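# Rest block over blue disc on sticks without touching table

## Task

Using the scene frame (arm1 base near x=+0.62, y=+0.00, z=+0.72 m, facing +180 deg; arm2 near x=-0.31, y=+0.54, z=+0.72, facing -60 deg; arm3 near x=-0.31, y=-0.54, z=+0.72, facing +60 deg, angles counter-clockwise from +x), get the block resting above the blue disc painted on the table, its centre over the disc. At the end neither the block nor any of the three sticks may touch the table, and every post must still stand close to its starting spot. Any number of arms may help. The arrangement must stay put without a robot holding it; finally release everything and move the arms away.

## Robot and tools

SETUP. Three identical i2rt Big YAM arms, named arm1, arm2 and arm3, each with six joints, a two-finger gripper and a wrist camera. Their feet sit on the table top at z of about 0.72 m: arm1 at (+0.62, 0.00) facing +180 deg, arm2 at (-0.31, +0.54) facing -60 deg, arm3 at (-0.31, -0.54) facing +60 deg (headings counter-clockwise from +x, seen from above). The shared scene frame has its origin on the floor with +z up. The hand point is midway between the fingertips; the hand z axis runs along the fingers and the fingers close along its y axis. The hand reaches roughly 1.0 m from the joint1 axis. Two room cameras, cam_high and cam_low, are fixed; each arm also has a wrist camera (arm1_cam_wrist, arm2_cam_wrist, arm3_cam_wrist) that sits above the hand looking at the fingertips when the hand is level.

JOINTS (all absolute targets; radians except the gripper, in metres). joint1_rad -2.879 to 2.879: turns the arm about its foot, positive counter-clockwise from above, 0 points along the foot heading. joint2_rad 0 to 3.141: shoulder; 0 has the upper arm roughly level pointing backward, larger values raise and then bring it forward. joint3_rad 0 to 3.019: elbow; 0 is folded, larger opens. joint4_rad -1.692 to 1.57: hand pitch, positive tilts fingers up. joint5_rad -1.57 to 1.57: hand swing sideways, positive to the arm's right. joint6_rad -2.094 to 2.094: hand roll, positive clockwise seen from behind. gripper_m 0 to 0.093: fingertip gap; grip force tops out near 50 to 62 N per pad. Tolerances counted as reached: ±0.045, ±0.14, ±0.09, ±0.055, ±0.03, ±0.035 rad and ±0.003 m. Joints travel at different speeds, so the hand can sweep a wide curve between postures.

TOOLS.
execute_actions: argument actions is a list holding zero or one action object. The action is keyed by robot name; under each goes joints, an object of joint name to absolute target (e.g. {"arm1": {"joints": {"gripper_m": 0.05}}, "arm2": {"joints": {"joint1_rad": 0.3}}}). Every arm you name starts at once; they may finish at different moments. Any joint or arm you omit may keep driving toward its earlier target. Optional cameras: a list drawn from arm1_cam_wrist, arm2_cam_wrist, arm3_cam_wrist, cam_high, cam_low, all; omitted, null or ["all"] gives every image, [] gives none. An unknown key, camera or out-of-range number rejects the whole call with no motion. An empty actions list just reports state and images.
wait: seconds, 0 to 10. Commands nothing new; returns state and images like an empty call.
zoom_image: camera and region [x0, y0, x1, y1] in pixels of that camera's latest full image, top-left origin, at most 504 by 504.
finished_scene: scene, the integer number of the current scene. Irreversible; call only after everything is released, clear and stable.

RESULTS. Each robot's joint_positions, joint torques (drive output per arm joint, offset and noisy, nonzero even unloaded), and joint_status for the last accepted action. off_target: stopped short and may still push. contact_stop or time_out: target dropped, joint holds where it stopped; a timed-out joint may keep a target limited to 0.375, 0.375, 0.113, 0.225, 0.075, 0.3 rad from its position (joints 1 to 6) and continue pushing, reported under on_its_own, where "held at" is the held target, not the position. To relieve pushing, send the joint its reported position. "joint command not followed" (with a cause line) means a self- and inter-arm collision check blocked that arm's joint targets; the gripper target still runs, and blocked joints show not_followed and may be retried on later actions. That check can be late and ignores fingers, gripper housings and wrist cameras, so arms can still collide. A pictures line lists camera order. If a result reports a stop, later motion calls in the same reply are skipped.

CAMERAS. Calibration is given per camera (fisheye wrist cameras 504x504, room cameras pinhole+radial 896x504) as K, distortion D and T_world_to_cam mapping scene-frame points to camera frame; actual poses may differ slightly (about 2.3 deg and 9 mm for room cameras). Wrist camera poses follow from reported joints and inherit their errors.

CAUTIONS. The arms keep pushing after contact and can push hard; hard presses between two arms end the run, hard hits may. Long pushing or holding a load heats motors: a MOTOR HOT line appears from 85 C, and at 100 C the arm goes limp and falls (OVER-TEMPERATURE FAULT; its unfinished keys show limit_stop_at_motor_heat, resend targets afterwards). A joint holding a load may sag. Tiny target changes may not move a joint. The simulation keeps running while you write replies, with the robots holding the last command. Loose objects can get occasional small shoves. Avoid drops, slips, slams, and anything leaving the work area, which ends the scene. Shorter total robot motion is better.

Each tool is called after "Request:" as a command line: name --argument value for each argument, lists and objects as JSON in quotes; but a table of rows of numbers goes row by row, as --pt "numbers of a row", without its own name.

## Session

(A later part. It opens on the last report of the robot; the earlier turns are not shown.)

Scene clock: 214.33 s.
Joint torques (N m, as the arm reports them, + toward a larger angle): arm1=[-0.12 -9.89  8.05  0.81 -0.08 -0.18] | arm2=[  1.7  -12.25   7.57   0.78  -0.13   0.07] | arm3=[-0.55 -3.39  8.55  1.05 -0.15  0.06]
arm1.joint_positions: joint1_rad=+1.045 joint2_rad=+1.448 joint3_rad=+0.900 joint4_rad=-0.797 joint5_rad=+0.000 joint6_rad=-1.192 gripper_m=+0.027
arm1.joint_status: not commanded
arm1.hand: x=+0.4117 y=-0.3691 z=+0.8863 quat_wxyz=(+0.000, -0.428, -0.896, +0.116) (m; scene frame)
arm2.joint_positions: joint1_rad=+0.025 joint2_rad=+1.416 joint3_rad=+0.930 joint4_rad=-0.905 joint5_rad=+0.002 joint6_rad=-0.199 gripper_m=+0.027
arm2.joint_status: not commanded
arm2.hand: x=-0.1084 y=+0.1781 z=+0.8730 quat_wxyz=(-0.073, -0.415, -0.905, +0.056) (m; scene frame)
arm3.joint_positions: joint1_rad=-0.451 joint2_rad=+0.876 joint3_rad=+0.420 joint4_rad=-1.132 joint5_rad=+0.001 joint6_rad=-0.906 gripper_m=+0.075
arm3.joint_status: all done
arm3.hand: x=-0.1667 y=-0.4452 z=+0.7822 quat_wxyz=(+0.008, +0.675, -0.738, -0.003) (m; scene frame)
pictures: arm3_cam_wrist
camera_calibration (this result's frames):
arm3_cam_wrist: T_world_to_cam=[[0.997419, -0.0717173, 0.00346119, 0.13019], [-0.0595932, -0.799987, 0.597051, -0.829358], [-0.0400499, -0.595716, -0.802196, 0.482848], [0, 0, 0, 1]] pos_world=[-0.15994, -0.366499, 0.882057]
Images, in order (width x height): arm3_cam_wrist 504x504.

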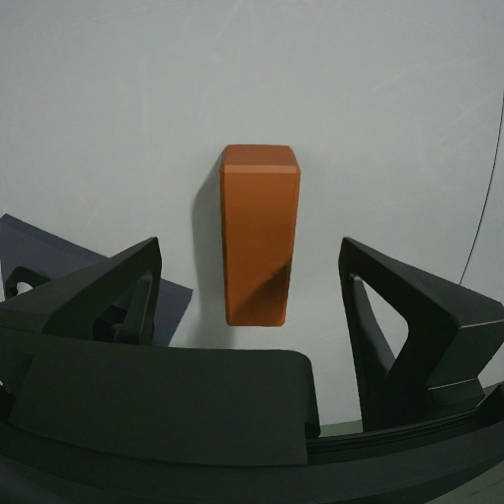

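Request:
execute_actions --actions '[{"arm3":{"joints":{"joint2_rad":0.985,"joint3_rad":0.35,"joint4_rad":-0.925,"gripper_m":0.062}}}]' --cameras '["arm3_cam_wrist"]'

Request:
execute_actions --actions '[{"arm3":{"joints":{"gripper_m":0.024}}}]' --cameras '["arm3_cam_wrist","cam_low"]'

Scene clock: 221.07 s.
Joint torques (N m, as the arm reports them, + toward a larger angle): arm1=[ -0.11 -10.04   7.96   0.77  -0.06  -0.17] | arm2=[  1.78 -12.31   7.53   0.77  -0.12   0.07] | arm3=[-0.48 -4.01  7.55  1.13 -0.15  0.06]
arm1.joint_positions: joint1_rad=+1.045 joint2_rad=+1.448 joint3_rad=+0.900 joint4_rad=-0.797 joint5_rad=+0.000 joint6_rad=-1.192 gripper_m=+0.027
arm1.joint_status: not commanded
arm1.hand: x=+0.4117 y=-0.3691 z=+0.8863 quat_wxyz=(+0.000, -0.428, -0.896, +0.116) (m; scene frame)
arm2.joint_positions: joint1_rad=+0.025 joint2_rad=+1.416 joint3_rad=+0.930 joint4_rad=-0.905 joint5_rad=+0.002 joint6_rad=-0.199 gripper_m=+0.027
arm2.joint_status: not commanded
arm2.hand: x=-0.1084 y=+0.1781 z=+0.8730 quat_wxyz=(-0.073, -0.415, -0.905, +0.056) (m; scene frame)
arm3.joint_positions: joint1_rad=-0.451 joint2_rad=+0.983 joint3_rad=+0.351 joint4_rad=-0.942 joint5_rad=+0.001 joint6_rad=-0.906 gripper_m=+0.062
arm3.joint_status: all done
arm3.hand: x=-0.1620 y=-0.4419 z=+0.7433 quat_wxyz=(+0.000, +0.674, -0.738, -0.002) (m; scene frame)
pictures: arm3_cam_wrist
camera_calibration (this result's frames):
arm3_cam_wrist: T_world_to_cam=[[0.997242, -0.072616, 0.0153358, 0.116573], [-0.0676674, -0.804728, 0.589775, -0.801242], [-0.0304859, -0.589186, -0.807422, 0.46211], [0, 0, 0, 1]] pos_world=[-0.156382, -0.364048, 0.843883]
Images, in order (width x height): arm3_cam_wrist 504x504.

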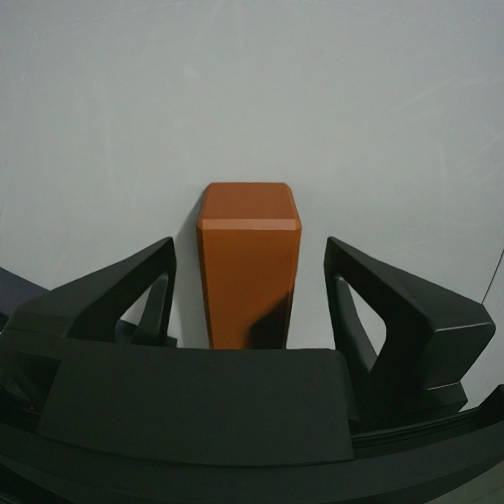

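Scene clock: 221.63 s.
Joint torques (N m, as the arm reports them, + toward a larger angle): arm1=[ -0.19 -10.09   8.01   0.74  -0.07  -0.17] | arm2=[  1.93 -12.3    7.57   0.77  -0.13   0.07] | arm3=[-0.53 -4.1   7.62  1.09 -0.15  0.05]
arm1.joint_positions: joint1_rad=+1.045 joint2_rad=+1.448 joint3_rad=+0.900 joint4_rad=-0.797 joint5_rad=+0.000 joint6_rad=-1.192 gripper_m=+0.027
arm1.joint_status: not commanded
arm1.hand: x=+0.4117 y=-0.3691 z=+0.8863 quat_wxyz=(+0.000, -0.428, -0.896, +0.116) (m; scene frame)
arm2.joint_positions: joint1_rad=+0.025 joint2_rad=+1.416 joint3_rad=+0.930 joint4_rad=-0.905 joint5_rad=+0.002 joint6_rad=-0.199 gripper_m=+0.027
arm2.joint_status: not commanded
arm2.hand: x=-0.1084 y=+0.1781 z=+0.8730 quat_wxyz=(-0.073, -0.415, -0.905, +0.056) (m; scene frame)
arm3.joint_positions: joint1_rad=-0.451 joint2_rad=+0.983 joint3_rad=+0.351 joint4_rad=-0.941 joint5_rad=+0.001 joint6_rad=-0.905 gripper_m=+0.035
arm3.joint_status: gripper_m off_target (ended at +0.035, target +0.024)
arm3.hand: x=-0.1619 y=-0.4419 z=+0.7433 quat_wxyz=(+0.000, +0.674, -0.739, -0.002) (m; scene frame)
pictures: arm3_cam_wrist, cam_low
camera_calibration (this result's frames):
arm3_cam_wrist: T_world_to_cam=[[0.997209, -0.0730012, 0.0156393, 0.116097], [-0.0681641, -0.804824, 0.589587, -0.801179], [-0.0304537, -0.589007, -0.807554, 0.462324], [0, 0, 0, 1]] pos_world=[-0.156305, -0.36402, 0.8439]
Images, in order (width x height): arm3_cam_wrist 504x504, cam_low 896x504.

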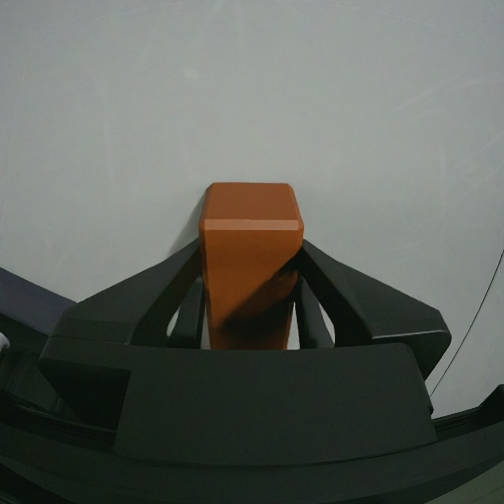

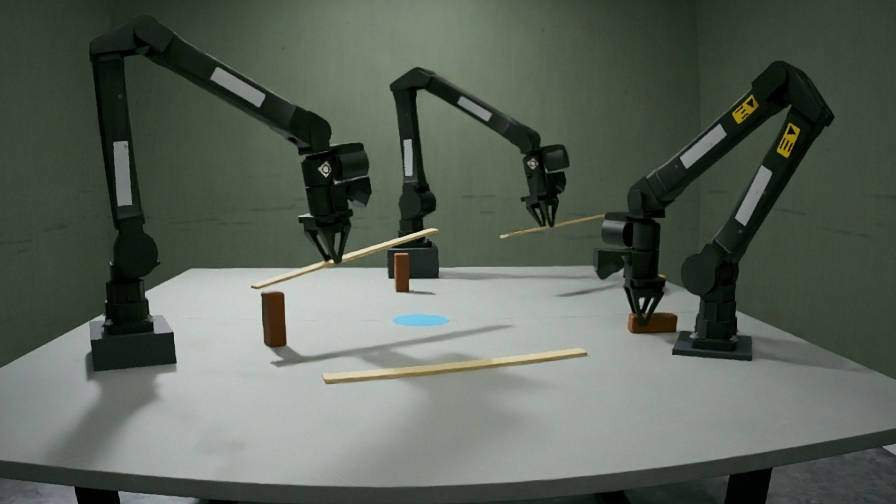

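Request:
execute_actions --actions '[{"arm3":{"joints":{"joint3_rad":0.53,"joint4_rad":-1.06}}}]' --cameras '[]'

Request:
execute_actions --actions '[{"arm3":{"joints":{"joint1_rad":-0.86,"joint5_rad":-1.57,"joint6_rad":-1.58}}}]' --cameras '["arm3_cam_wrist","cam_low","cam_high"]'

Scene clock: 229.50 s.
Joint torques (N m, as the arm reports them, + toward a larger angle): arm1=[-0.19 -9.98  8.01  0.79 -0.05 -0.16] | arm2=[  1.9  -12.18   7.53   0.82  -0.12   0.07] | arm3=[-0.52 -4.98 11.85 -0.19 -0.13  0.05]
arm1.joint_positions: joint1_rad=+1.045 joint2_rad=+1.448 joint3_rad=+0.900 joint4_rad=-0.797 joint5_rad=+0.000 joint6_rad=-1.192 gripper_m=+0.027
arm1.joint_status: not commanded
arm1.hand: x=+0.4117 y=-0.3691 z=+0.8863 quat_wxyz=(+0.000, -0.428, -0.896, +0.116) (m; scene frame)
arm2.joint_positions: joint1_rad=+0.025 joint2_rad=+1.416 joint3_rad=+0.930 joint4_rad=-0.905 joint5_rad=+0.002 joint6_rad=-0.199 gripper_m=+0.027
arm2.joint_status: not commanded
arm2.hand: x=-0.1084 y=+0.1781 z=+0.8730 quat_wxyz=(-0.073, -0.415, -0.905, +0.056) (m; scene frame)
arm3.joint_positions: joint1_rad=-0.451 joint2_rad=+0.983 joint3_rad=+0.489 joint4_rad=-1.046 joint5_rad=+0.001 joint6_rad=-0.905 gripper_m=+0.035
arm3.joint_status: all done
arm3.hand: x=-0.1315 y=-0.4224 z=+0.7879 quat_wxyz=(-0.016, +0.674, -0.739, +0.001) (m; scene frame)
pictures: none
No camera images: the call's "cameras" was empty. Leave "cameras" out to get every camera's image.

Scene clock: 232.97 s.
Joint torques (N m, as the arm reports them, + toward a larger angle): arm1=[ -0.07 -10.11   7.99   0.72  -0.07  -0.17] | arm2=[  1.67 -12.4    7.54   0.81  -0.12   0.07] | arm3=[ 0.01 -5.09 11.97 -0.19 -0.8  -0.03]
arm1.joint_positions: joint1_rad=+1.045 joint2_rad=+1.448 joint3_rad=+0.900 joint4_rad=-0.797 joint5_rad=+0.000 joint6_rad=-1.192 gripper_m=+0.027
arm1.joint_status: not commanded
arm1.hand: x=+0.4117 y=-0.3691 z=+0.8863 quat_wxyz=(+0.000, -0.428, -0.896, +0.116) (m; scene frame)
arm2.joint_positions: joint1_rad=+0.025 joint2_rad=+1.416 joint3_rad=+0.930 joint4_rad=-0.905 joint5_rad=+0.002 joint6_rad=-0.199 gripper_m=+0.027
arm2.joint_status: not commanded
arm2.hand: x=-0.1084 y=+0.1781 z=+0.8730 quat_wxyz=(-0.073, -0.415, -0.905, +0.056) (m; scene frame)
arm3.joint_positions: joint1_rad=-0.855 joint2_rad=+0.983 joint3_rad=+0.488 joint4_rad=-1.047 joint5_rad=-1.198 joint6_rad=-1.524 gripper_m=+0.035
arm3.joint_status: joint5_rad time_out (moved -1.199 of -1.571); joint6_rad time_out (moved -0.619 of -0.675); the others done
arm3.on_its_own: joint5_rad is held at -1.199, not at your -1.570, since a time_out; joint6_rad is held at -1.521, not at your -1.580, since a time_out
arm3.hand: x=-0.1315 y=-0.3452 z=+0.8970 quat_wxyz=(-0.364, +0.623, -0.540, -0.433) (m; scene frame)
pictures: arm3_cam_wrist, cam_high, cam_low
joint command not followed: on one or more control steps a check withheld the commanded joint targets of the arm3 arm, and it was not sent them on those steps.
cause: the commanded joint targets would bring two parts of the arm too close to each other (its wrist (the part past joint 4) and its wrist camera); next, command targets that bring no two parts of the arm closer together.
camera_calibration (this result's frames):
arm3_cam_wrist: T_world_to_cam=[[0.989813, 0.142115, 0.00855458, 0.170085], [0.124256, -0.83297, -0.539185, 0.216245], [-0.0695008, 0.534756, -0.842144, 1.05815], [0, 0, 0, 1]] pos_world=[-0.12168, -0.409899, 1.00626]
Images, in order (width x height): arm3_cam_wrist 504x504, cam_high 896x504, cam_low 896x504.

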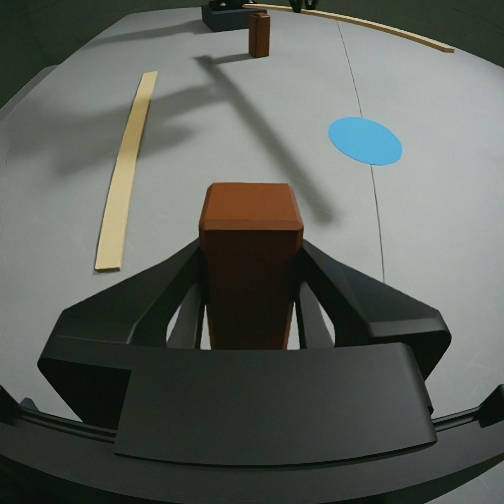

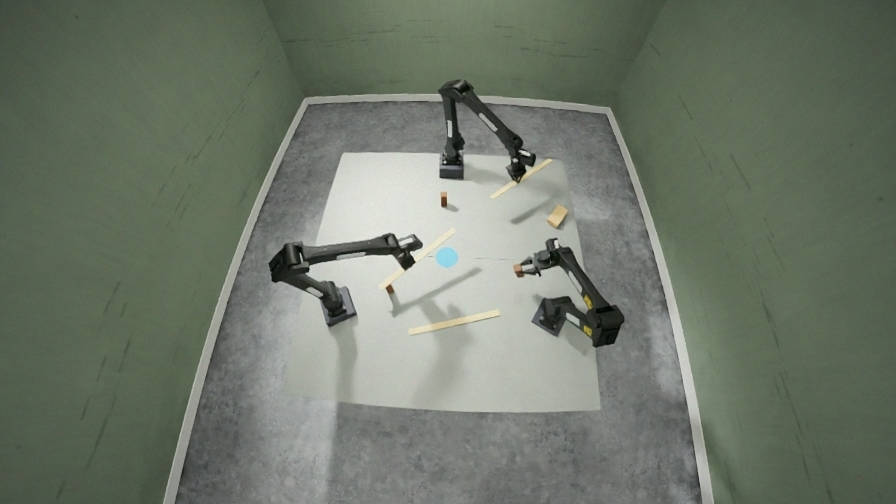

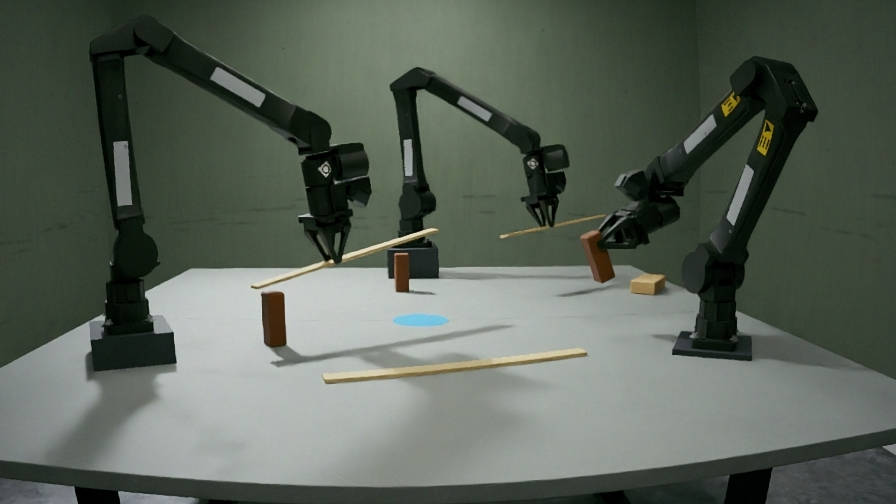

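Request:
execute_actions --actions '[{"arm3":{"joints":{"joint1_rad":-0.777,"joint4_rad":-0.3,"joint5_rad":-1.2,"joint6_rad":-0.79}}}]' --cameras '[]'

Request:
execute_actions --actions '[{"arm3":{"joints":{"joint2_rad":1.25,"joint3_rad":0.213,"joint4_rad":0.25,"joint5_rad":-1.57}}}]' --cameras '["arm3_cam_wrist","cam_low","cam_high"]'

Scene clock: 254.40 s.
Joint torques (N m, as the arm reports them, + toward a larger angle): arm1=[ -0.11 -10.     7.95   0.77  -0.05  -0.16] | arm2=[  1.76 -12.29   7.53   0.75  -0.11   0.07] | arm3=[ 0.25 -5.86 12.87  2.52 -0.64  0.06]
arm1.joint_positions: joint1_rad=+1.045 joint2_rad=+1.448 joint3_rad=+0.900 joint4_rad=-0.797 joint5_rad=+0.000 joint6_rad=-1.192 gripper_m=+0.027
arm1.joint_status: not commanded
arm1.hand: x=+0.4117 y=-0.3691 z=+0.8863 quat_wxyz=(+0.000, -0.428, -0.896, +0.116) (m; scene frame)
arm2.joint_positions: joint1_rad=+0.025 joint2_rad=+1.416 joint3_rad=+0.930 joint4_rad=-0.905 joint5_rad=+0.002 joint6_rad=-0.199 gripper_m=+0.027
arm2.joint_status: not commanded
arm2.hand: x=-0.1084 y=+0.1781 z=+0.8730 quat_wxyz=(-0.073, -0.415, -0.905, +0.056) (m; scene frame)
arm3.joint_positions: joint1_rad=-0.780 joint2_rad=+0.983 joint3_rad=+0.488 joint4_rad=-0.325 joint5_rad=-1.198 joint6_rad=-0.801 gripper_m=+0.035
arm3.joint_status: all done
arm3.hand: x=-0.0596 y=-0.3109 z=+0.9337 quat_wxyz=(-0.436, +0.562, -0.562, -0.422) (m; scene frame)
pictures: none
No camera images: the call's "cameras" was empty. Leave "cameras" out to get every camera's image.

Scene clock: 256.97 s.
Joint torques (N m, as the arm reports them, + toward a larger angle): arm1=[ -0.09 -10.     8.     0.75  -0.06  -0.14] | arm2=[  1.67 -12.24   7.56   0.8   -0.12   0.07] | arm3=[ 0.26 -8.04 10.06  1.15 -0.69  0.06]
arm1.joint_positions: joint1_rad=+1.045 joint2_rad=+1.448 joint3_rad=+0.900 joint4_rad=-0.797 joint5_rad=+0.000 joint6_rad=-1.192 gripper_m=+0.027
arm1.joint_status: not commanded
arm1.hand: x=+0.4117 y=-0.3691 z=+0.8863 quat_wxyz=(+0.000, -0.428, -0.896, +0.116) (m; scene frame)
arm2.joint_positions: joint1_rad=+0.025 joint2_rad=+1.416 joint3_rad=+0.930 joint4_rad=-0.905 joint5_rad=+0.002 joint6_rad=-0.199 gripper_m=+0.027
arm2.joint_status: not commanded
arm2.hand: x=-0.1084 y=+0.1781 z=+0.8730 quat_wxyz=(-0.073, -0.415, -0.905, +0.056) (m; scene frame)
arm3.joint_positions: joint1_rad=-0.780 joint2_rad=+1.050 joint3_rad=+0.455 joint4_rad=-0.236 joint5_rad=-1.293 joint6_rad=-0.801 gripper_m=+0.035
arm3.joint_status: joint2_rad time_out (moved +0.067 of +0.267); joint3_rad time_out (moved -0.033 of -0.275); joint4_rad time_out (moved +0.089 of +0.575); joint5_rad time_out (moved -0.095 of -0.372)
arm3.on_its_own: joint2_rad is held at +1.032, not at your +1.250, since a time_out; joint3_rad is held at +0.470, not at your +0.213, since a time_out; joint4_rad is held at -0.240, not at your +0.250, since a time_out; joint5_rad is held at -1.296, not at your -1.570, since a time_out
arm3.hand: x=-0.0680 y=-0.3076 z=+0.9210 quat_wxyz=(-0.433, +0.559, -0.535, -0.462) (m; scene frame)
pictures: arm3_cam_wrist, cam_high, cam_low
joint command not followed: on one or more control steps a check withheld the commanded joint targets of the arm3 arm, and it was not sent them on those steps.
cause: the commanded joint targets would bring two parts of the arm too close to each other (its wrist (the part past joint 4) and its wrist camera); next, command targets that bring no two parts of the arm closer together.
camera_calibration (this result's frames):
arm3_cam_wrist: T_world_to_cam=[[0.999221, 0.0380647, 0.0104246, 0.0685486], [0.0351646, -0.73877, -0.67304, 0.39881], [-0.0179177, 0.672882, -0.739533, 1.01411], [0, 0, 0, 1]] pos_world=[-0.0643486, -0.39036, 1.01767]
Images, in order (width x height): arm3_cam_wrist 504x504, cam_high 896x504, cam_low 896x504.

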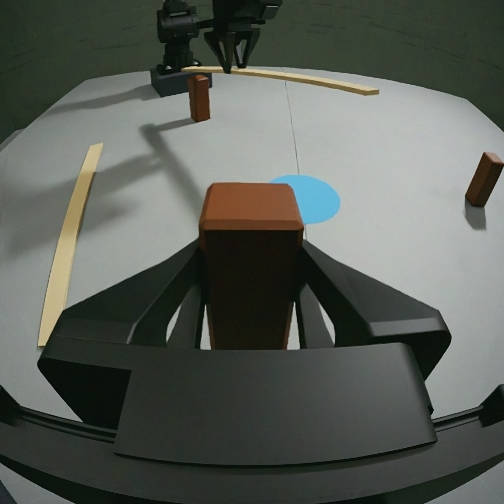

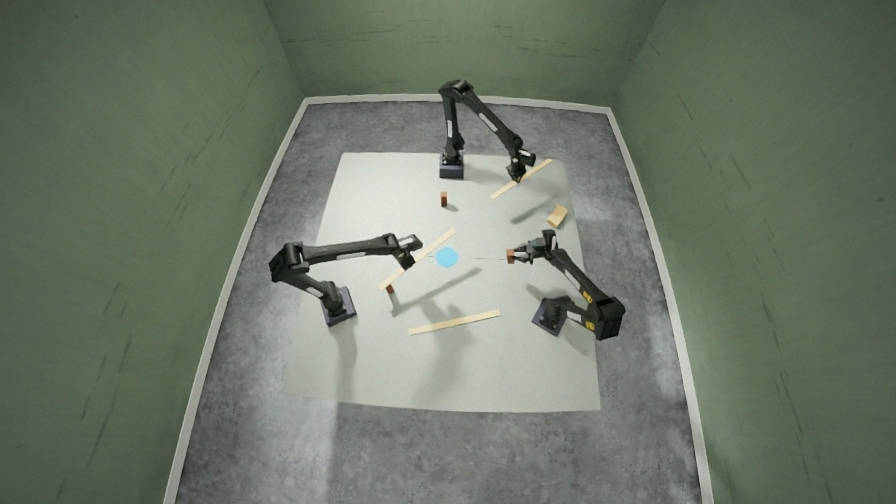

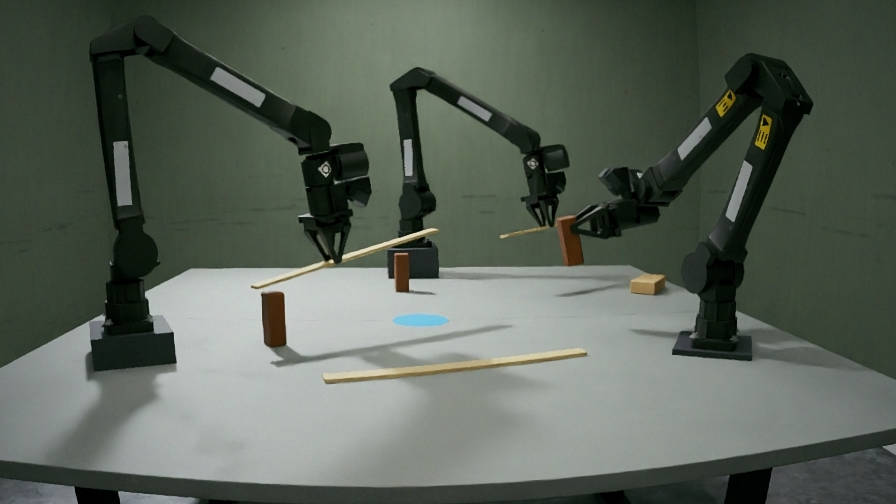

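Request:
execute_actions --actions '[{"arm3":{"joints":{"joint2_rad":1.82,"joint3_rad":0.68,"joint4_rad":1.38,"joint5_rad":-1.2,"joint6_rad":0.01}}}]' --cameras '["cam_low"]'

Scene clock: 278.07 s.
Joint torques (N m, as the arm reports them, + toward a larger angle): arm1=[ -0.03 -10.08   8.01   0.74  -0.06  -0.16] | arm2=[  1.78 -12.36   7.52   0.75  -0.12   0.07] | arm3=[  0.3  -14.34   6.72   2.8    0.06   0.05]
arm1.joint_positions: joint1_rad=+1.045 joint2_rad=+1.448 joint3_rad=+0.900 joint4_rad=-0.797 joint5_rad=+0.000 joint6_rad=-1.192 gripper_m=+0.027
arm1.joint_status: not commanded
arm1.hand: x=+0.4117 y=-0.3691 z=+0.8863 quat_wxyz=(+0.000, -0.428, -0.896, +0.116) (m; scene frame)
arm2.joint_positions: joint1_rad=+0.025 joint2_rad=+1.416 joint3_rad=+0.930 joint4_rad=-0.905 joint5_rad=+0.002 joint6_rad=-0.199 gripper_m=+0.027
arm2.joint_status: not commanded
arm2.hand: x=-0.1084 y=+0.1781 z=+0.8730 quat_wxyz=(-0.073, -0.415, -0.905, +0.056) (m; scene frame)
arm3.joint_positions: joint1_rad=-0.780 joint2_rad=+1.816 joint3_rad=+0.658 joint4_rad=+1.353 joint5_rad=-1.198 joint6_rad=+0.000 gripper_m=+0.035
arm3.joint_status: all done
arm3.hand: x=+0.1046 y=-0.2697 z=+0.8898 quat_wxyz=(-0.591, +0.495, -0.466, -0.434) (m; scene frame)
pictures: cam_low
Images, in order (width x height): cam_low 896x504.

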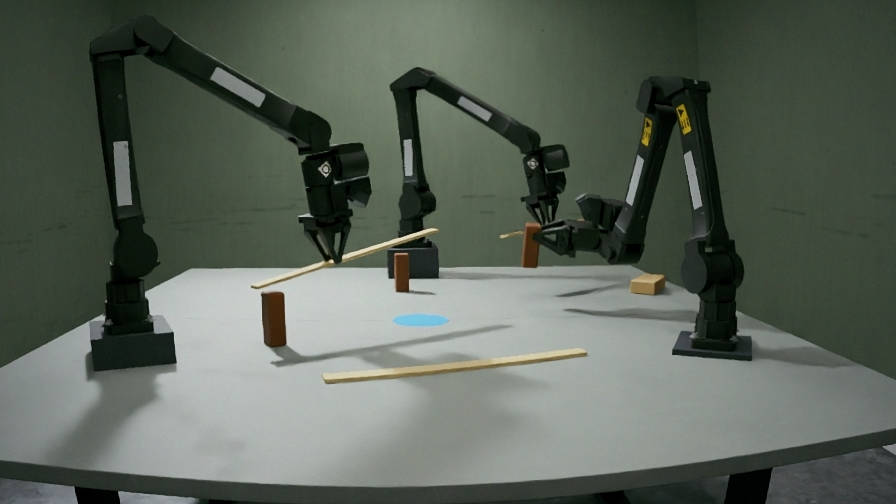

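Request:
execute_actions --actions '[{"arm3":{"joints":{"joint2_rad":1.985}}}]' --cameras '["cam_low"]'

Request:
zoom_image --camera "cam_low" --region '[490, 230, 670, 330]'

Scene clock: 282.77 s.
Joint torques (N m, as the arm reports them, + toward a larger angle): arm1=[ -0.18 -10.1    8.02   0.77  -0.08  -0.18] | arm2=[  1.77 -12.31   7.54   0.76  -0.12   0.08] | arm3=[  0.29 -15.92   5.15   2.63  -0.05   0.06]
arm1.joint_positions: joint1_rad=+1.045 joint2_rad=+1.448 joint3_rad=+0.900 joint4_rad=-0.797 joint5_rad=+0.000 joint6_rad=-1.192 gripper_m=+0.027
arm1.joint_status: not commanded
arm1.hand: x=+0.4117 y=-0.3691 z=+0.8863 quat_wxyz=(+0.000, -0.428, -0.896, +0.116) (m; scene frame)
arm2.joint_positions: joint1_rad=+0.025 joint2_rad=+1.416 joint3_rad=+0.930 joint4_rad=-0.905 joint5_rad=+0.002 joint6_rad=-0.199 gripper_m=+0.027
arm2.joint_status: not commanded
arm2.hand: x=-0.1084 y=+0.1781 z=+0.8730 quat_wxyz=(-0.073, -0.415, -0.905, +0.056) (m; scene frame)
arm3.joint_positions: joint1_rad=-0.780 joint2_rad=+1.991 joint3_rad=+0.658 joint4_rad=+1.360 joint5_rad=-1.199 joint6_rad=+0.000 gripper_m=+0.035
arm3.joint_status: all done
arm3.hand: x=+0.1025 y=-0.2698 z=+0.8124 quat_wxyz=(-0.540, +0.470, -0.522, -0.464) (m; scene frame)
pictures: cam_low
Images, in order (width x height): cam_low 896x504.

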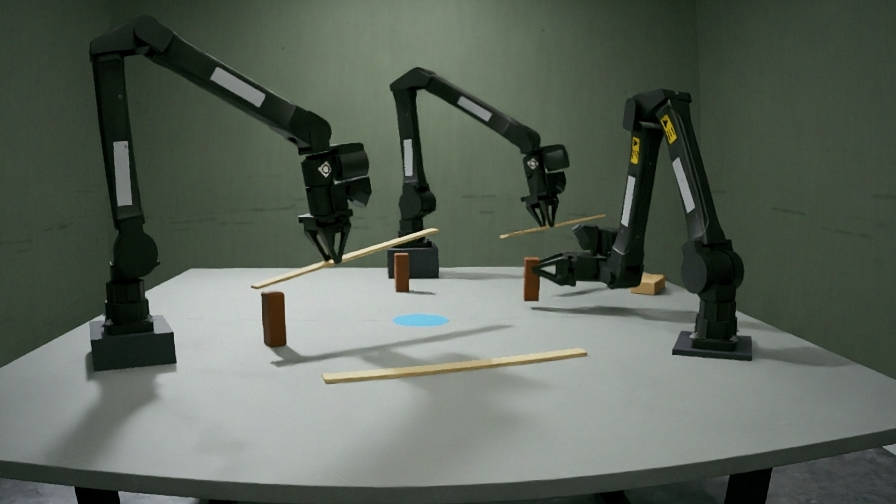

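Region (490, 230, 670, 330) of cam_low's 896x504 image, scaled by 2.800, with more detail than that image has.

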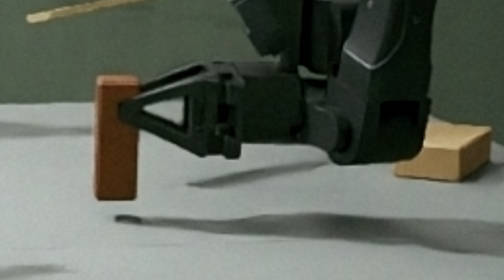

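Request:
execute_actions --actions '[{"arm3":{"joints":{"joint2_rad":2.035}}}]' --cameras '["cam_low"]'

Request:
zoom_image --camera "cam_low" --region '[490, 230, 670, 330]'

Scene clock: 289.63 s.
Joint torques (N m, as the arm reports them, + toward a larger angle): arm1=[ -0.22 -10.24   7.99   0.74  -0.06  -0.17] | arm2=[  1.86 -12.32   7.54   0.75  -0.12   0.08] | arm3=[  0.29 -14.46   5.04   2.63  -0.08   0.04]
arm1.joint_positions: joint1_rad=+1.045 joint2_rad=+1.448 joint3_rad=+0.900 joint4_rad=-0.797 joint5_rad=+0.000 joint6_rad=-1.192 gripper_m=+0.027
arm1.joint_status: not commanded
arm1.hand: x=+0.4117 y=-0.3691 z=+0.8863 quat_wxyz=(+0.000, -0.428, -0.896, +0.116) (m; scene frame)
arm2.joint_positions: joint1_rad=+0.025 joint2_rad=+1.416 joint3_rad=+0.930 joint4_rad=-0.905 joint5_rad=+0.002 joint6_rad=-0.199 gripper_m=+0.027
arm2.joint_status: not commanded
arm2.hand: x=-0.1084 y=+0.1781 z=+0.8730 quat_wxyz=(-0.073, -0.415, -0.905, +0.056) (m; scene frame)
arm3.joint_positions: joint1_rad=-0.780 joint2_rad=+2.020 joint3_rad=+0.658 joint4_rad=+1.360 joint5_rad=-1.199 joint6_rad=+0.000 gripper_m=+0.035
arm3.joint_status: all done
arm3.hand: x=+0.1009 y=-0.2702 z=+0.8000 quat_wxyz=(-0.531, +0.465, -0.531, -0.469) (m; scene frame)
pictures: cam_low
Images, in order (width x height): cam_low 896x504.

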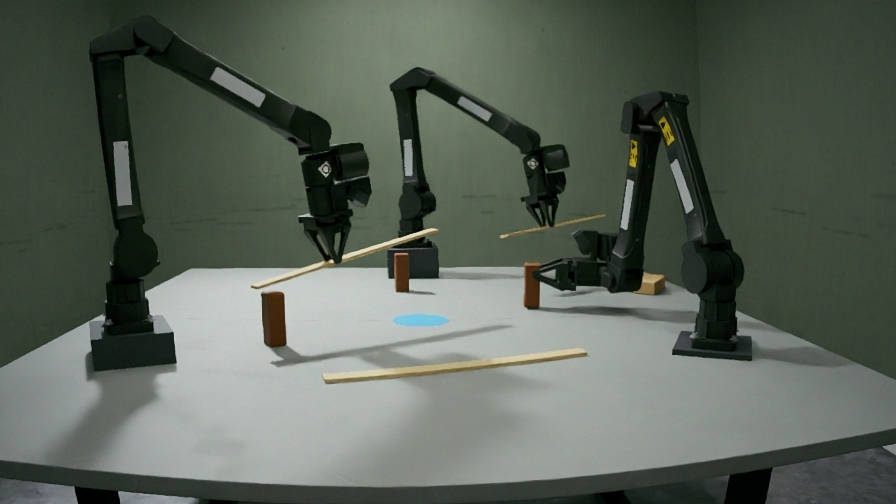

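Region (490, 230, 670, 330) of cam_low's 896x504 image, scaled by 2.800, with more detail than that image has.

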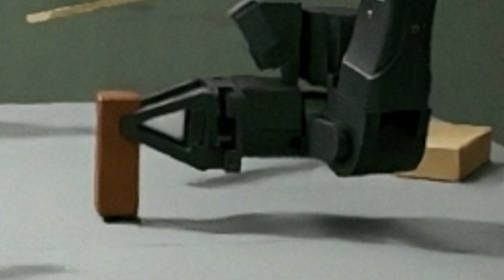

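Request:
execute_actions --actions '[{"arm3":{"joints":{"gripper_m":0.08}}}]' --cameras '[]'

Request:
execute_actions --actions '[{"arm3":{"joints":{"joint2_rad":1.55}}}]' --cameras '[]'

Request:
execute_actions --actions '[{"arm3":{"joints":{"joint3_rad":1.30,"joint4_rad":0.3,"joint5_rad":0.0,"joint6_rad":-0.87}}}]' --cameras '[]'

Request:
execute_actions --actions '[{"arm3":{"joints":{"joint1_rad":-0.44,"joint4_rad":-1.105}}}]' --cameras '["cam_low","arm3_cam_wrist"]'

Scene clock: 299.37 s.
Joint torques (N m, as the arm reports them, + toward a larger angle): arm1=[  0.03 -10.26   7.94   0.75  -0.05  -0.18] | arm2=[  1.72 -12.47   7.56   0.76  -0.13   0.07] | arm3=[  0.43 -14.55   4.98   2.61  -0.07   0.05]
arm1.joint_positions: joint1_rad=+1.045 joint2_rad=+1.448 joint3_rad=+0.900 joint4_rad=-0.797 joint5_rad=+0.000 joint6_rad=-1.192 gripper_m=+0.027
arm1.joint_status: not commanded
arm1.hand: x=+0.4117 y=-0.3691 z=+0.8863 quat_wxyz=(+0.000, -0.428, -0.896, +0.116) (m; scene frame)
arm2.joint_positions: joint1_rad=+0.025 joint2_rad=+1.416 joint3_rad=+0.930 joint4_rad=-0.905 joint5_rad=+0.002 joint6_rad=-0.199 gripper_m=+0.027
arm2.joint_status: not commanded
arm2.hand: x=-0.1084 y=+0.1781 z=+0.8730 quat_wxyz=(-0.073, -0.415, -0.905, +0.056) (m; scene frame)
arm3.joint_positions: joint1_rad=-0.780 joint2_rad=+2.020 joint3_rad=+0.658 joint4_rad=+1.360 joint5_rad=-1.199 joint6_rad=+0.000 gripper_m=+0.080
arm3.joint_status: all done
arm3.hand: x=+0.1009 y=-0.2702 z=+0.8000 quat_wxyz=(-0.531, +0.465, -0.531, -0.469) (m; scene frame)
pictures: none
No camera images: the call's "cameras" was empty. Leave "cameras" out to get every camera's image.

Scene clock: 300.67 s.
Joint torques (N m, as the arm reports them, + toward a larger angle): arm1=[  0.   -10.22   7.92   0.78  -0.07  -0.15] | arm2=[  1.78 -12.4    7.53   0.79  -0.12   0.06] | arm3=[  0.39 -11.96   8.7    1.89   0.25   0.08]
arm1.joint_positions: joint1_rad=+1.045 joint2_rad=+1.448 joint3_rad=+0.900 joint4_rad=-0.797 joint5_rad=+0.000 joint6_rad=-1.192 gripper_m=+0.027
arm1.joint_status: not commanded
arm1.hand: x=+0.4117 y=-0.3691 z=+0.8863 quat_wxyz=(+0.000, -0.428, -0.896, +0.116) (m; scene frame)
arm2.joint_positions: joint1_rad=+0.025 joint2_rad=+1.416 joint3_rad=+0.930 joint4_rad=-0.905 joint5_rad=+0.002 joint6_rad=-0.199 gripper_m=+0.027
arm2.joint_status: not commanded
arm2.hand: x=-0.1084 y=+0.1781 z=+0.8730 quat_wxyz=(-0.073, -0.415, -0.905, +0.056) (m; scene frame)
arm3.joint_positions: joint1_rad=-0.780 joint2_rad=+1.542 joint3_rad=+0.658 joint4_rad=+1.367 joint5_rad=-1.199 joint6_rad=+0.000 gripper_m=+0.080
arm3.joint_status: all done
arm3.hand: x=+0.0807 y=-0.2762 z=+1.0105 quat_wxyz=(-0.666, +0.529, -0.365, -0.377) (m; scene frame)
pictures: none
No camera images: the call's "cameras" was empty. Leave "cameras" out to get every camera's image.

Scene clock: 302.47 s.
Joint torques (N m, as the arm reports them, + toward a larger angle): arm1=[ -0.08 -10.31   8.04   0.78  -0.07  -0.17] | arm2=[  1.72 -12.42   7.54   0.78  -0.11   0.07] | arm3=[  0.34 -16.35  15.41   1.51   0.08  -0.08]
arm1.joint_positions: joint1_rad=+1.045 joint2_rad=+1.448 joint3_rad=+0.900 joint4_rad=-0.797 joint5_rad=+0.000 joint6_rad=-1.192 gripper_m=+0.027
arm1.joint_status: not commanded
arm1.hand: x=+0.4117 y=-0.3691 z=+0.8863 quat_wxyz=(+0.000, -0.428, -0.896, +0.116) (m; scene frame)
arm2.joint_positions: joint1_rad=+0.025 joint2_rad=+1.416 joint3_rad=+0.930 joint4_rad=-0.905 joint5_rad=+0.002 joint6_rad=-0.199 gripper_m=+0.027
arm2.joint_status: not commanded
arm2.hand: x=-0.1084 y=+0.1781 z=+0.8730 quat_wxyz=(-0.073, -0.415, -0.905, +0.056) (m; scene frame)
arm3.joint_positions: joint1_rad=-0.780 joint2_rad=+1.542 joint3_rad=+1.244 joint4_rad=+0.316 joint5_rad=-0.003 joint6_rad=-0.859 gripper_m=+0.080
arm3.joint_status: all done
arm3.hand: x=+0.3599 y=-0.3716 z=+1.1336 quat_wxyz=(-0.680, +0.367, -0.597, +0.213) (m; scene frame)
pictures: none
No camera images: the call's "cameras" was empty. Leave "cameras" out to get every camera's image.

Scene clock: 304.23 s.
Joint torques (N m, as the arm reports them, + toward a larger angle): arm1=[-0.24 -9.96  7.98  0.77 -0.06 -0.16] | arm2=[  1.88 -12.21   7.52   0.78  -0.12   0.07] | arm3=[ -0.03 -14.9   14.26   0.12  -0.05  -0.14]
arm1.joint_positions: joint1_rad=+1.045 joint2_rad=+1.448 joint3_rad=+0.900 joint4_rad=-0.797 joint5_rad=+0.000 joint6_rad=-1.192 gripper_m=+0.027
arm1.joint_status: not commanded
arm1.hand: x=+0.4117 y=-0.3691 z=+0.8863 quat_wxyz=(+0.000, -0.428, -0.896, +0.116) (m; scene frame)
arm2.joint_positions: joint1_rad=+0.025 joint2_rad=+1.416 joint3_rad=+0.930 joint4_rad=-0.905 joint5_rad=+0.002 joint6_rad=-0.199 gripper_m=+0.027
arm2.joint_status: not commanded
arm2.hand: x=-0.1084 y=+0.1781 z=+0.8730 quat_wxyz=(-0.073, -0.415, -0.905, +0.056) (m; scene frame)
arm3.joint_positions: joint1_rad=-0.438 joint2_rad=+1.542 joint3_rad=+1.244 joint4_rad=-1.090 joint5_rad=-0.002 joint6_rad=-0.861 gripper_m=+0.080
arm3.joint_status: all done
arm3.hand: x=+0.0970 y=-0.2674 z=+0.8885 quat_wxyz=(-0.091, +0.659, -0.746, +0.010) (m; scene frame)
pictures: arm3_cam_wrist, cam_low
camera_calibration (this result's frames):
arm3_cam_wrist: T_world_to_cam=[[0.981339, -0.114669, 0.154354, -0.264459], [-0.176151, -0.857986, 0.482525, -0.63732], [0.0771033, -0.50071, -0.862174, 0.751985], [0, 0, 0, 1]] pos_world=[0.0892784, -0.200611, 0.996685]
Images, in order (width x height): arm3_cam_wrist 504x504, cam_low 896x504.

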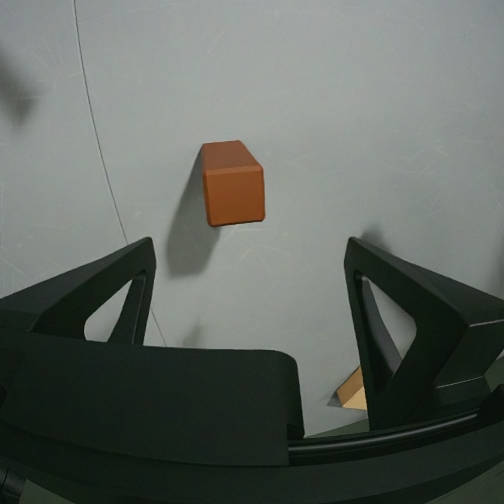

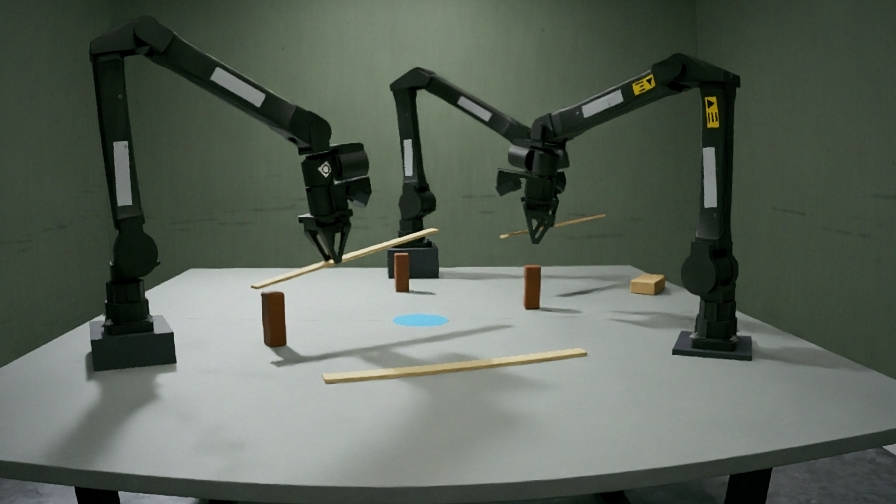

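Request:
execute_actions --actions '[{"arm3":{"joints":{"joint2_rad":1.73,"joint3_rad":1.315}}}]' --cameras '["arm3_cam_wrist"]'

Request:
execute_actions --actions '[{"arm3":{"joints":{"gripper_m":0.025}}}]' --cameras '["arm3_cam_wrist"]'

Scene clock: 312.17 s.
Joint torques (N m, as the arm reports them, + toward a larger angle): arm1=[ -0.06 -10.09   7.96   0.81  -0.06  -0.17] | arm2=[  1.74 -12.39   7.55   0.75  -0.12   0.08] | arm3=[ -0.05 -18.56  12.19  -0.2   -0.03  -0.15]
arm1.joint_positions: joint1_rad=+1.045 joint2_rad=+1.448 joint3_rad=+0.900 joint4_rad=-0.797 joint5_rad=+0.000 joint6_rad=-1.192 gripper_m=+0.027
arm1.joint_status: not commanded
arm1.hand: x=+0.4117 y=-0.3691 z=+0.8863 quat_wxyz=(+0.000, -0.428, -0.896, +0.116) (m; scene frame)
arm2.joint_positions: joint1_rad=+0.025 joint2_rad=+1.416 joint3_rad=+0.930 joint4_rad=-0.905 joint5_rad=+0.002 joint6_rad=-0.199 gripper_m=+0.027
arm2.joint_status: not commanded
arm2.hand: x=-0.1084 y=+0.1781 z=+0.8730 quat_wxyz=(-0.073, -0.415, -0.905, +0.056) (m; scene frame)
arm3.joint_positions: joint1_rad=-0.438 joint2_rad=+1.740 joint3_rad=+1.272 joint4_rad=-1.091 joint5_rad=-0.002 joint6_rad=-0.861 gripper_m=+0.080
arm3.joint_status: all done
arm3.hand: x=+0.1033 y=-0.2628 z=+0.8060 quat_wxyz=(-0.007, +0.662, -0.749, -0.002) (m; scene frame)
pictures: arm3_cam_wrist
camera_calibration (this result's frames):
arm3_cam_wrist: T_world_to_cam=[[0.994123, -0.105521, 0.0241696, -0.1514], [-0.0998649, -0.807765, 0.580984, -0.666444], [-0.0417825, -0.579984, -0.813556, 0.634911], [0, 0, 0, 1]] pos_world=[0.110484, -0.186068, 0.907388]
Images, in order (width x height): arm3_cam_wrist 504x504.

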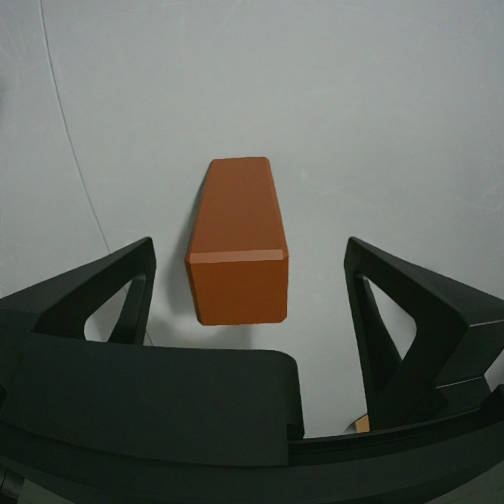

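Scene clock: 312.77 s.
Joint torques (N m, as the arm reports them, + toward a larger angle): arm1=[ -0.04 -10.01   8.02   0.81  -0.06  -0.15] | arm2=[  1.81 -12.34   7.52   0.78  -0.12   0.08] | arm3=[ -0.05 -18.7   12.09  -0.21  -0.06  -0.15]
arm1.joint_positions: joint1_rad=+1.045 joint2_rad=+1.448 joint3_rad=+0.900 joint4_rad=-0.797 joint5_rad=+0.000 joint6_rad=-1.192 gripper_m=+0.027
arm1.joint_status: not commanded
arm1.hand: x=+0.4117 y=-0.3691 z=+0.8863 quat_wxyz=(+0.000, -0.428, -0.896, +0.116) (m; scene frame)
arm2.joint_positions: joint1_rad=+0.025 joint2_rad=+1.416 joint3_rad=+0.930 joint4_rad=-0.905 joint5_rad=+0.002 joint6_rad=-0.199 gripper_m=+0.027
arm2.joint_status: not commanded
arm2.hand: x=-0.1084 y=+0.1781 z=+0.8730 quat_wxyz=(-0.073, -0.415, -0.905, +0.056) (m; scene frame)
arm3.joint_positions: joint1_rad=-0.438 joint2_rad=+1.740 joint3_rad=+1.272 joint4_rad=-1.092 joint5_rad=-0.002 joint6_rad=-0.861 gripper_m=+0.035
arm3.joint_status: gripper_m off_target (ended at +0.035, target +0.025)
arm3.hand: x=+0.1033 y=-0.2628 z=+0.8060 quat_wxyz=(-0.007, +0.662, -0.749, -0.002) (m; scene frame)
pictures: arm3_cam_wrist
camera_calibration (this result's frames):
arm3_cam_wrist: T_world_to_cam=[[0.994171, -0.105135, 0.0238808, -0.150999], [-0.0993736, -0.807679, 0.581188, -0.666686], [-0.0418151, -0.580174, -0.813419, 0.634719], [0, 0, 0, 1]] pos_world=[0.110409, -0.186096, 0.907368]
Images, in order (width x height): arm3_cam_wrist 504x504.

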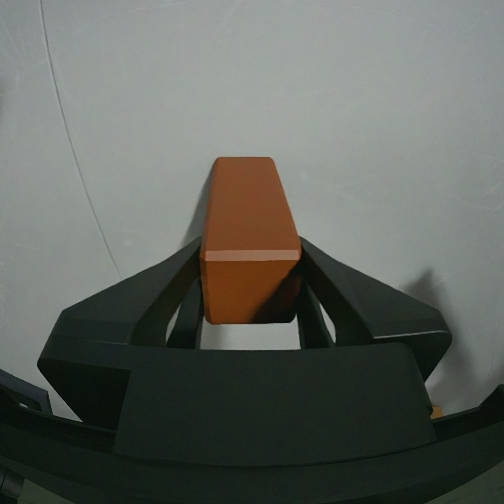

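Request:
execute_actions --actions '[]'

Scene clock: 342.47 s.
Joint torques (N m, as the arm reports them, + toward a larger angle): arm1=[ -0.21 -10.1    8.     0.72  -0.07  -0.16] | arm2=[  1.77 -12.33   7.51   0.75  -0.12   0.07] | arm3=[ -0.06 -18.62  12.17  -0.24  -0.05  -0.15]
arm1.joint_positions: joint1_rad=+1.045 joint2_rad=+1.448 joint3_rad=+0.900 joint4_rad=-0.797 joint5_rad=+0.000 joint6_rad=-1.192 gripper_m=+0.027
arm1.joint_status: not commanded
arm1.hand: x=+0.4117 y=-0.3691 z=+0.8863 quat_wxyz=(+0.000, -0.428, -0.896, +0.116) (m; scene frame)
arm2.joint_positions: joint1_rad=+0.025 joint2_rad=+1.416 joint3_rad=+0.930 joint4_rad=-0.905 joint5_rad=+0.002 joint6_rad=-0.199 gripper_m=+0.027
arm2.joint_status: not commanded
arm2.hand: x=-0.1084 y=+0.1781 z=+0.8730 quat_wxyz=(-0.073, -0.415, -0.905, +0.056) (m; scene frame)
arm3.joint_positions: joint1_rad=-0.438 joint2_rad=+1.740 joint3_rad=+1.272 joint4_rad=-1.092 joint5_rad=-0.002 joint6_rad=-0.861 gripper_m=+0.035
arm3.joint_status: gripper_m off_target (ended at +0.035, target +0.025)
arm3.hand: x=+0.1033 y=-0.2628 z=+0.8060 quat_wxyz=(-0.007, +0.662, -0.749, -0.002) (m; scene frame)
pictures: arm1_cam_wrist, arm2_cam_wrist, arm3_cam_wrist, cam_high, cam_low
camera_calibration (this result's frames):
arm1_cam_wrist: T_world_to_cam=[[-0.762071, -0.613735, 0.206342, -0.0957763], [-0.456994, 0.735578, 0.500082, 0.0200843], [-0.458698, 0.286801, -0.841036, 1.1597], [0, 0, 0, 1]] pos_world=[0.468144, -0.406159, 0.985071]
arm2_cam_wrist: T_world_to_cam=[[-0.754954, -0.65435, 0.0432528, -0.000307778], [-0.575205, 0.69243, 0.435523, -0.566288], [-0.314934, 0.30392, -0.899138, 0.821916], [0, 0, 0, 1]] pos_world=[-0.0671151, 0.142116, 0.985661]
arm3_cam_wrist: T_world_to_cam=[[0.994171, -0.105135, 0.0238808, -0.150999], [-0.0993736, -0.807679, 0.581188, -0.666686], [-0.0418151, -0.580174, -0.813419, 0.634719], [0, 0, 0, 1]] pos_world=[0.110409, -0.186096, 0.907368]
Images, in order (width x height): arm1_cam_wrist 504x504, arm2_cam_wrist 504x504, arm3_cam_wrist 504x504, cam_high 896x504, cam_low 896x504.

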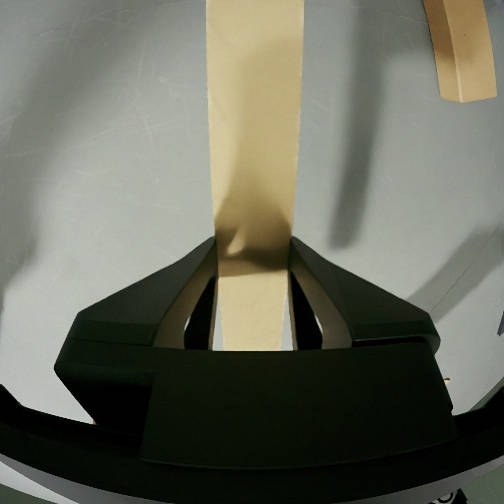

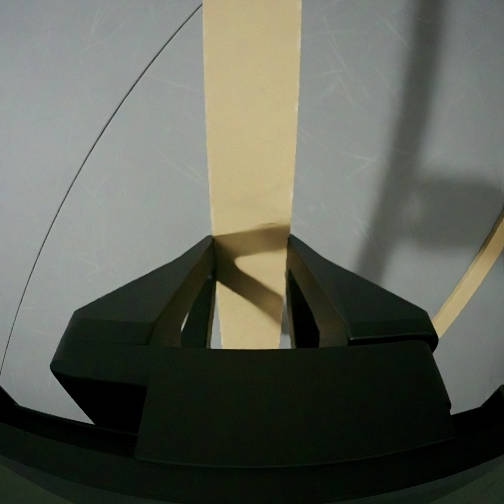

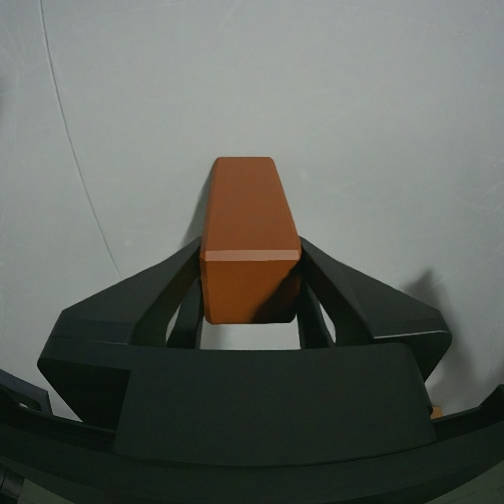

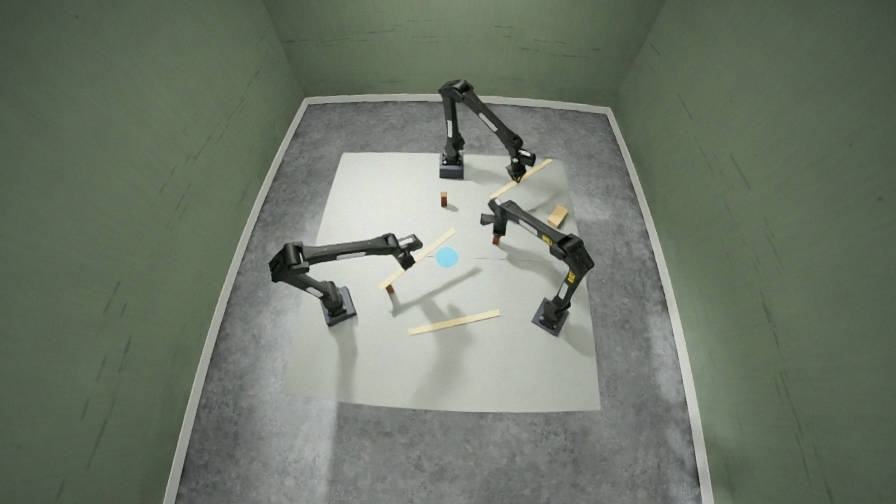

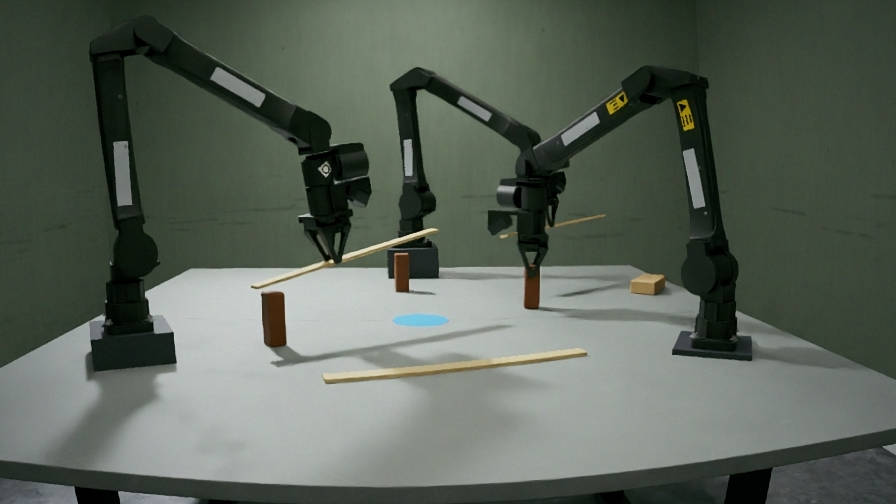

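Request:
execute_actions --actions '[{"arm3":{"joints":{"joint2_rad":1.45}}}]' --cameras '[]'

Request:
execute_actions --actions '[{"arm3":{"joints":{"joint1_rad":-0.105,"joint2_rad":1.12,"joint3_rad":0.76,"joint4_rad":-1.21,"joint6_rad":-0.32}}}]' --cameras '["cam_low"]'

Scene clock: 359.00 s.
Joint torques (N m, as the arm reports them, + toward a larger angle): arm1=[  0.2  -10.13   8.02   0.79  -0.07  -0.17] | arm2=[  1.8  -12.34   7.55   0.77  -0.13   0.07] | arm3=[  0.07 -13.24  13.61   0.51  -0.03  -0.13]
arm1.joint_positions: joint1_rad=+1.045 joint2_rad=+1.448 joint3_rad=+0.900 joint4_rad=-0.797 joint5_rad=+0.000 joint6_rad=-1.192 gripper_m=+0.027
arm1.joint_status: not commanded
arm1.hand: x=+0.4117 y=-0.3691 z=+0.8863 quat_wxyz=(+0.000, -0.428, -0.896, +0.116) (m; scene frame)
arm2.joint_positions: joint1_rad=+0.025 joint2_rad=+1.416 joint3_rad=+0.930 joint4_rad=-0.905 joint5_rad=+0.002 joint6_rad=-0.199 gripper_m=+0.027
arm2.joint_status: not commanded
arm2.hand: x=-0.1084 y=+0.1781 z=+0.8730 quat_wxyz=(-0.073, -0.415, -0.905, +0.056) (m; scene frame)
arm3.joint_positions: joint1_rad=-0.438 joint2_rad=+1.436 joint3_rad=+1.272 joint4_rad=-1.093 joint5_rad=-0.002 joint6_rad=-0.861 gripper_m=+0.035
arm3.joint_status: all done
arm3.hand: x=+0.0990 y=-0.2663 z=+0.9506 quat_wxyz=(-0.156, +0.654, -0.740, +0.019) (m; scene frame)
pictures: none
No camera images: the call's "cameras" was empty. Leave "cameras" out to get every camera's image.

Scene clock: 360.57 s.
Joint torques (N m, as the arm reports them, + toward a larger angle): arm1=[ 0.03 -9.98  8.02  0.74 -0.06 -0.17] | arm2=[  1.73 -12.35   7.53   0.78  -0.12   0.07] | arm3=[-0.47 -7.03  9.43  0.    0.02  0.05]
arm1.joint_positions: joint1_rad=+1.045 joint2_rad=+1.448 joint3_rad=+0.900 joint4_rad=-0.797 joint5_rad=+0.000 joint6_rad=-1.192 gripper_m=+0.027
arm1.joint_status: not commanded
arm1.hand: x=+0.4117 y=-0.3691 z=+0.8863 quat_wxyz=(+0.000, -0.428, -0.896, +0.116) (m; scene frame)
arm2.joint_positions: joint1_rad=+0.025 joint2_rad=+1.416 joint3_rad=+0.930 joint4_rad=-0.905 joint5_rad=+0.002 joint6_rad=-0.199 gripper_m=+0.027
arm2.joint_status: not commanded
arm2.hand: x=-0.1084 y=+0.1781 z=+0.8730 quat_wxyz=(-0.073, -0.415, -0.905, +0.056) (m; scene frame)
arm3.joint_positions: joint1_rad=-0.100 joint2_rad=+1.112 joint3_rad=+0.756 joint4_rad=-1.200 joint5_rad=-0.002 joint6_rad=-0.331 gripper_m=+0.035
arm3.joint_status: all done
arm3.hand: x=-0.1434 y=-0.3165 z=+0.8532 quat_wxyz=(-0.008, +0.588, -0.809, -0.005) (m; scene frame)
pictures: cam_low
Images, in order (width x height): cam_low 896x504.

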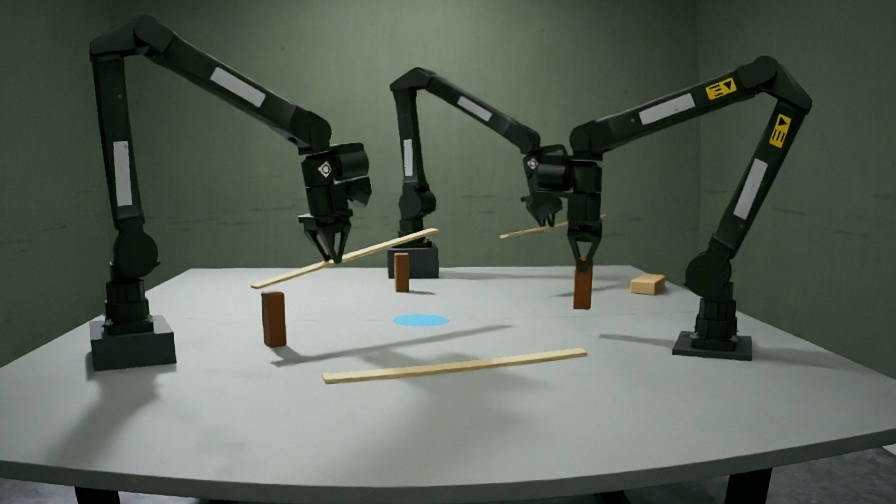

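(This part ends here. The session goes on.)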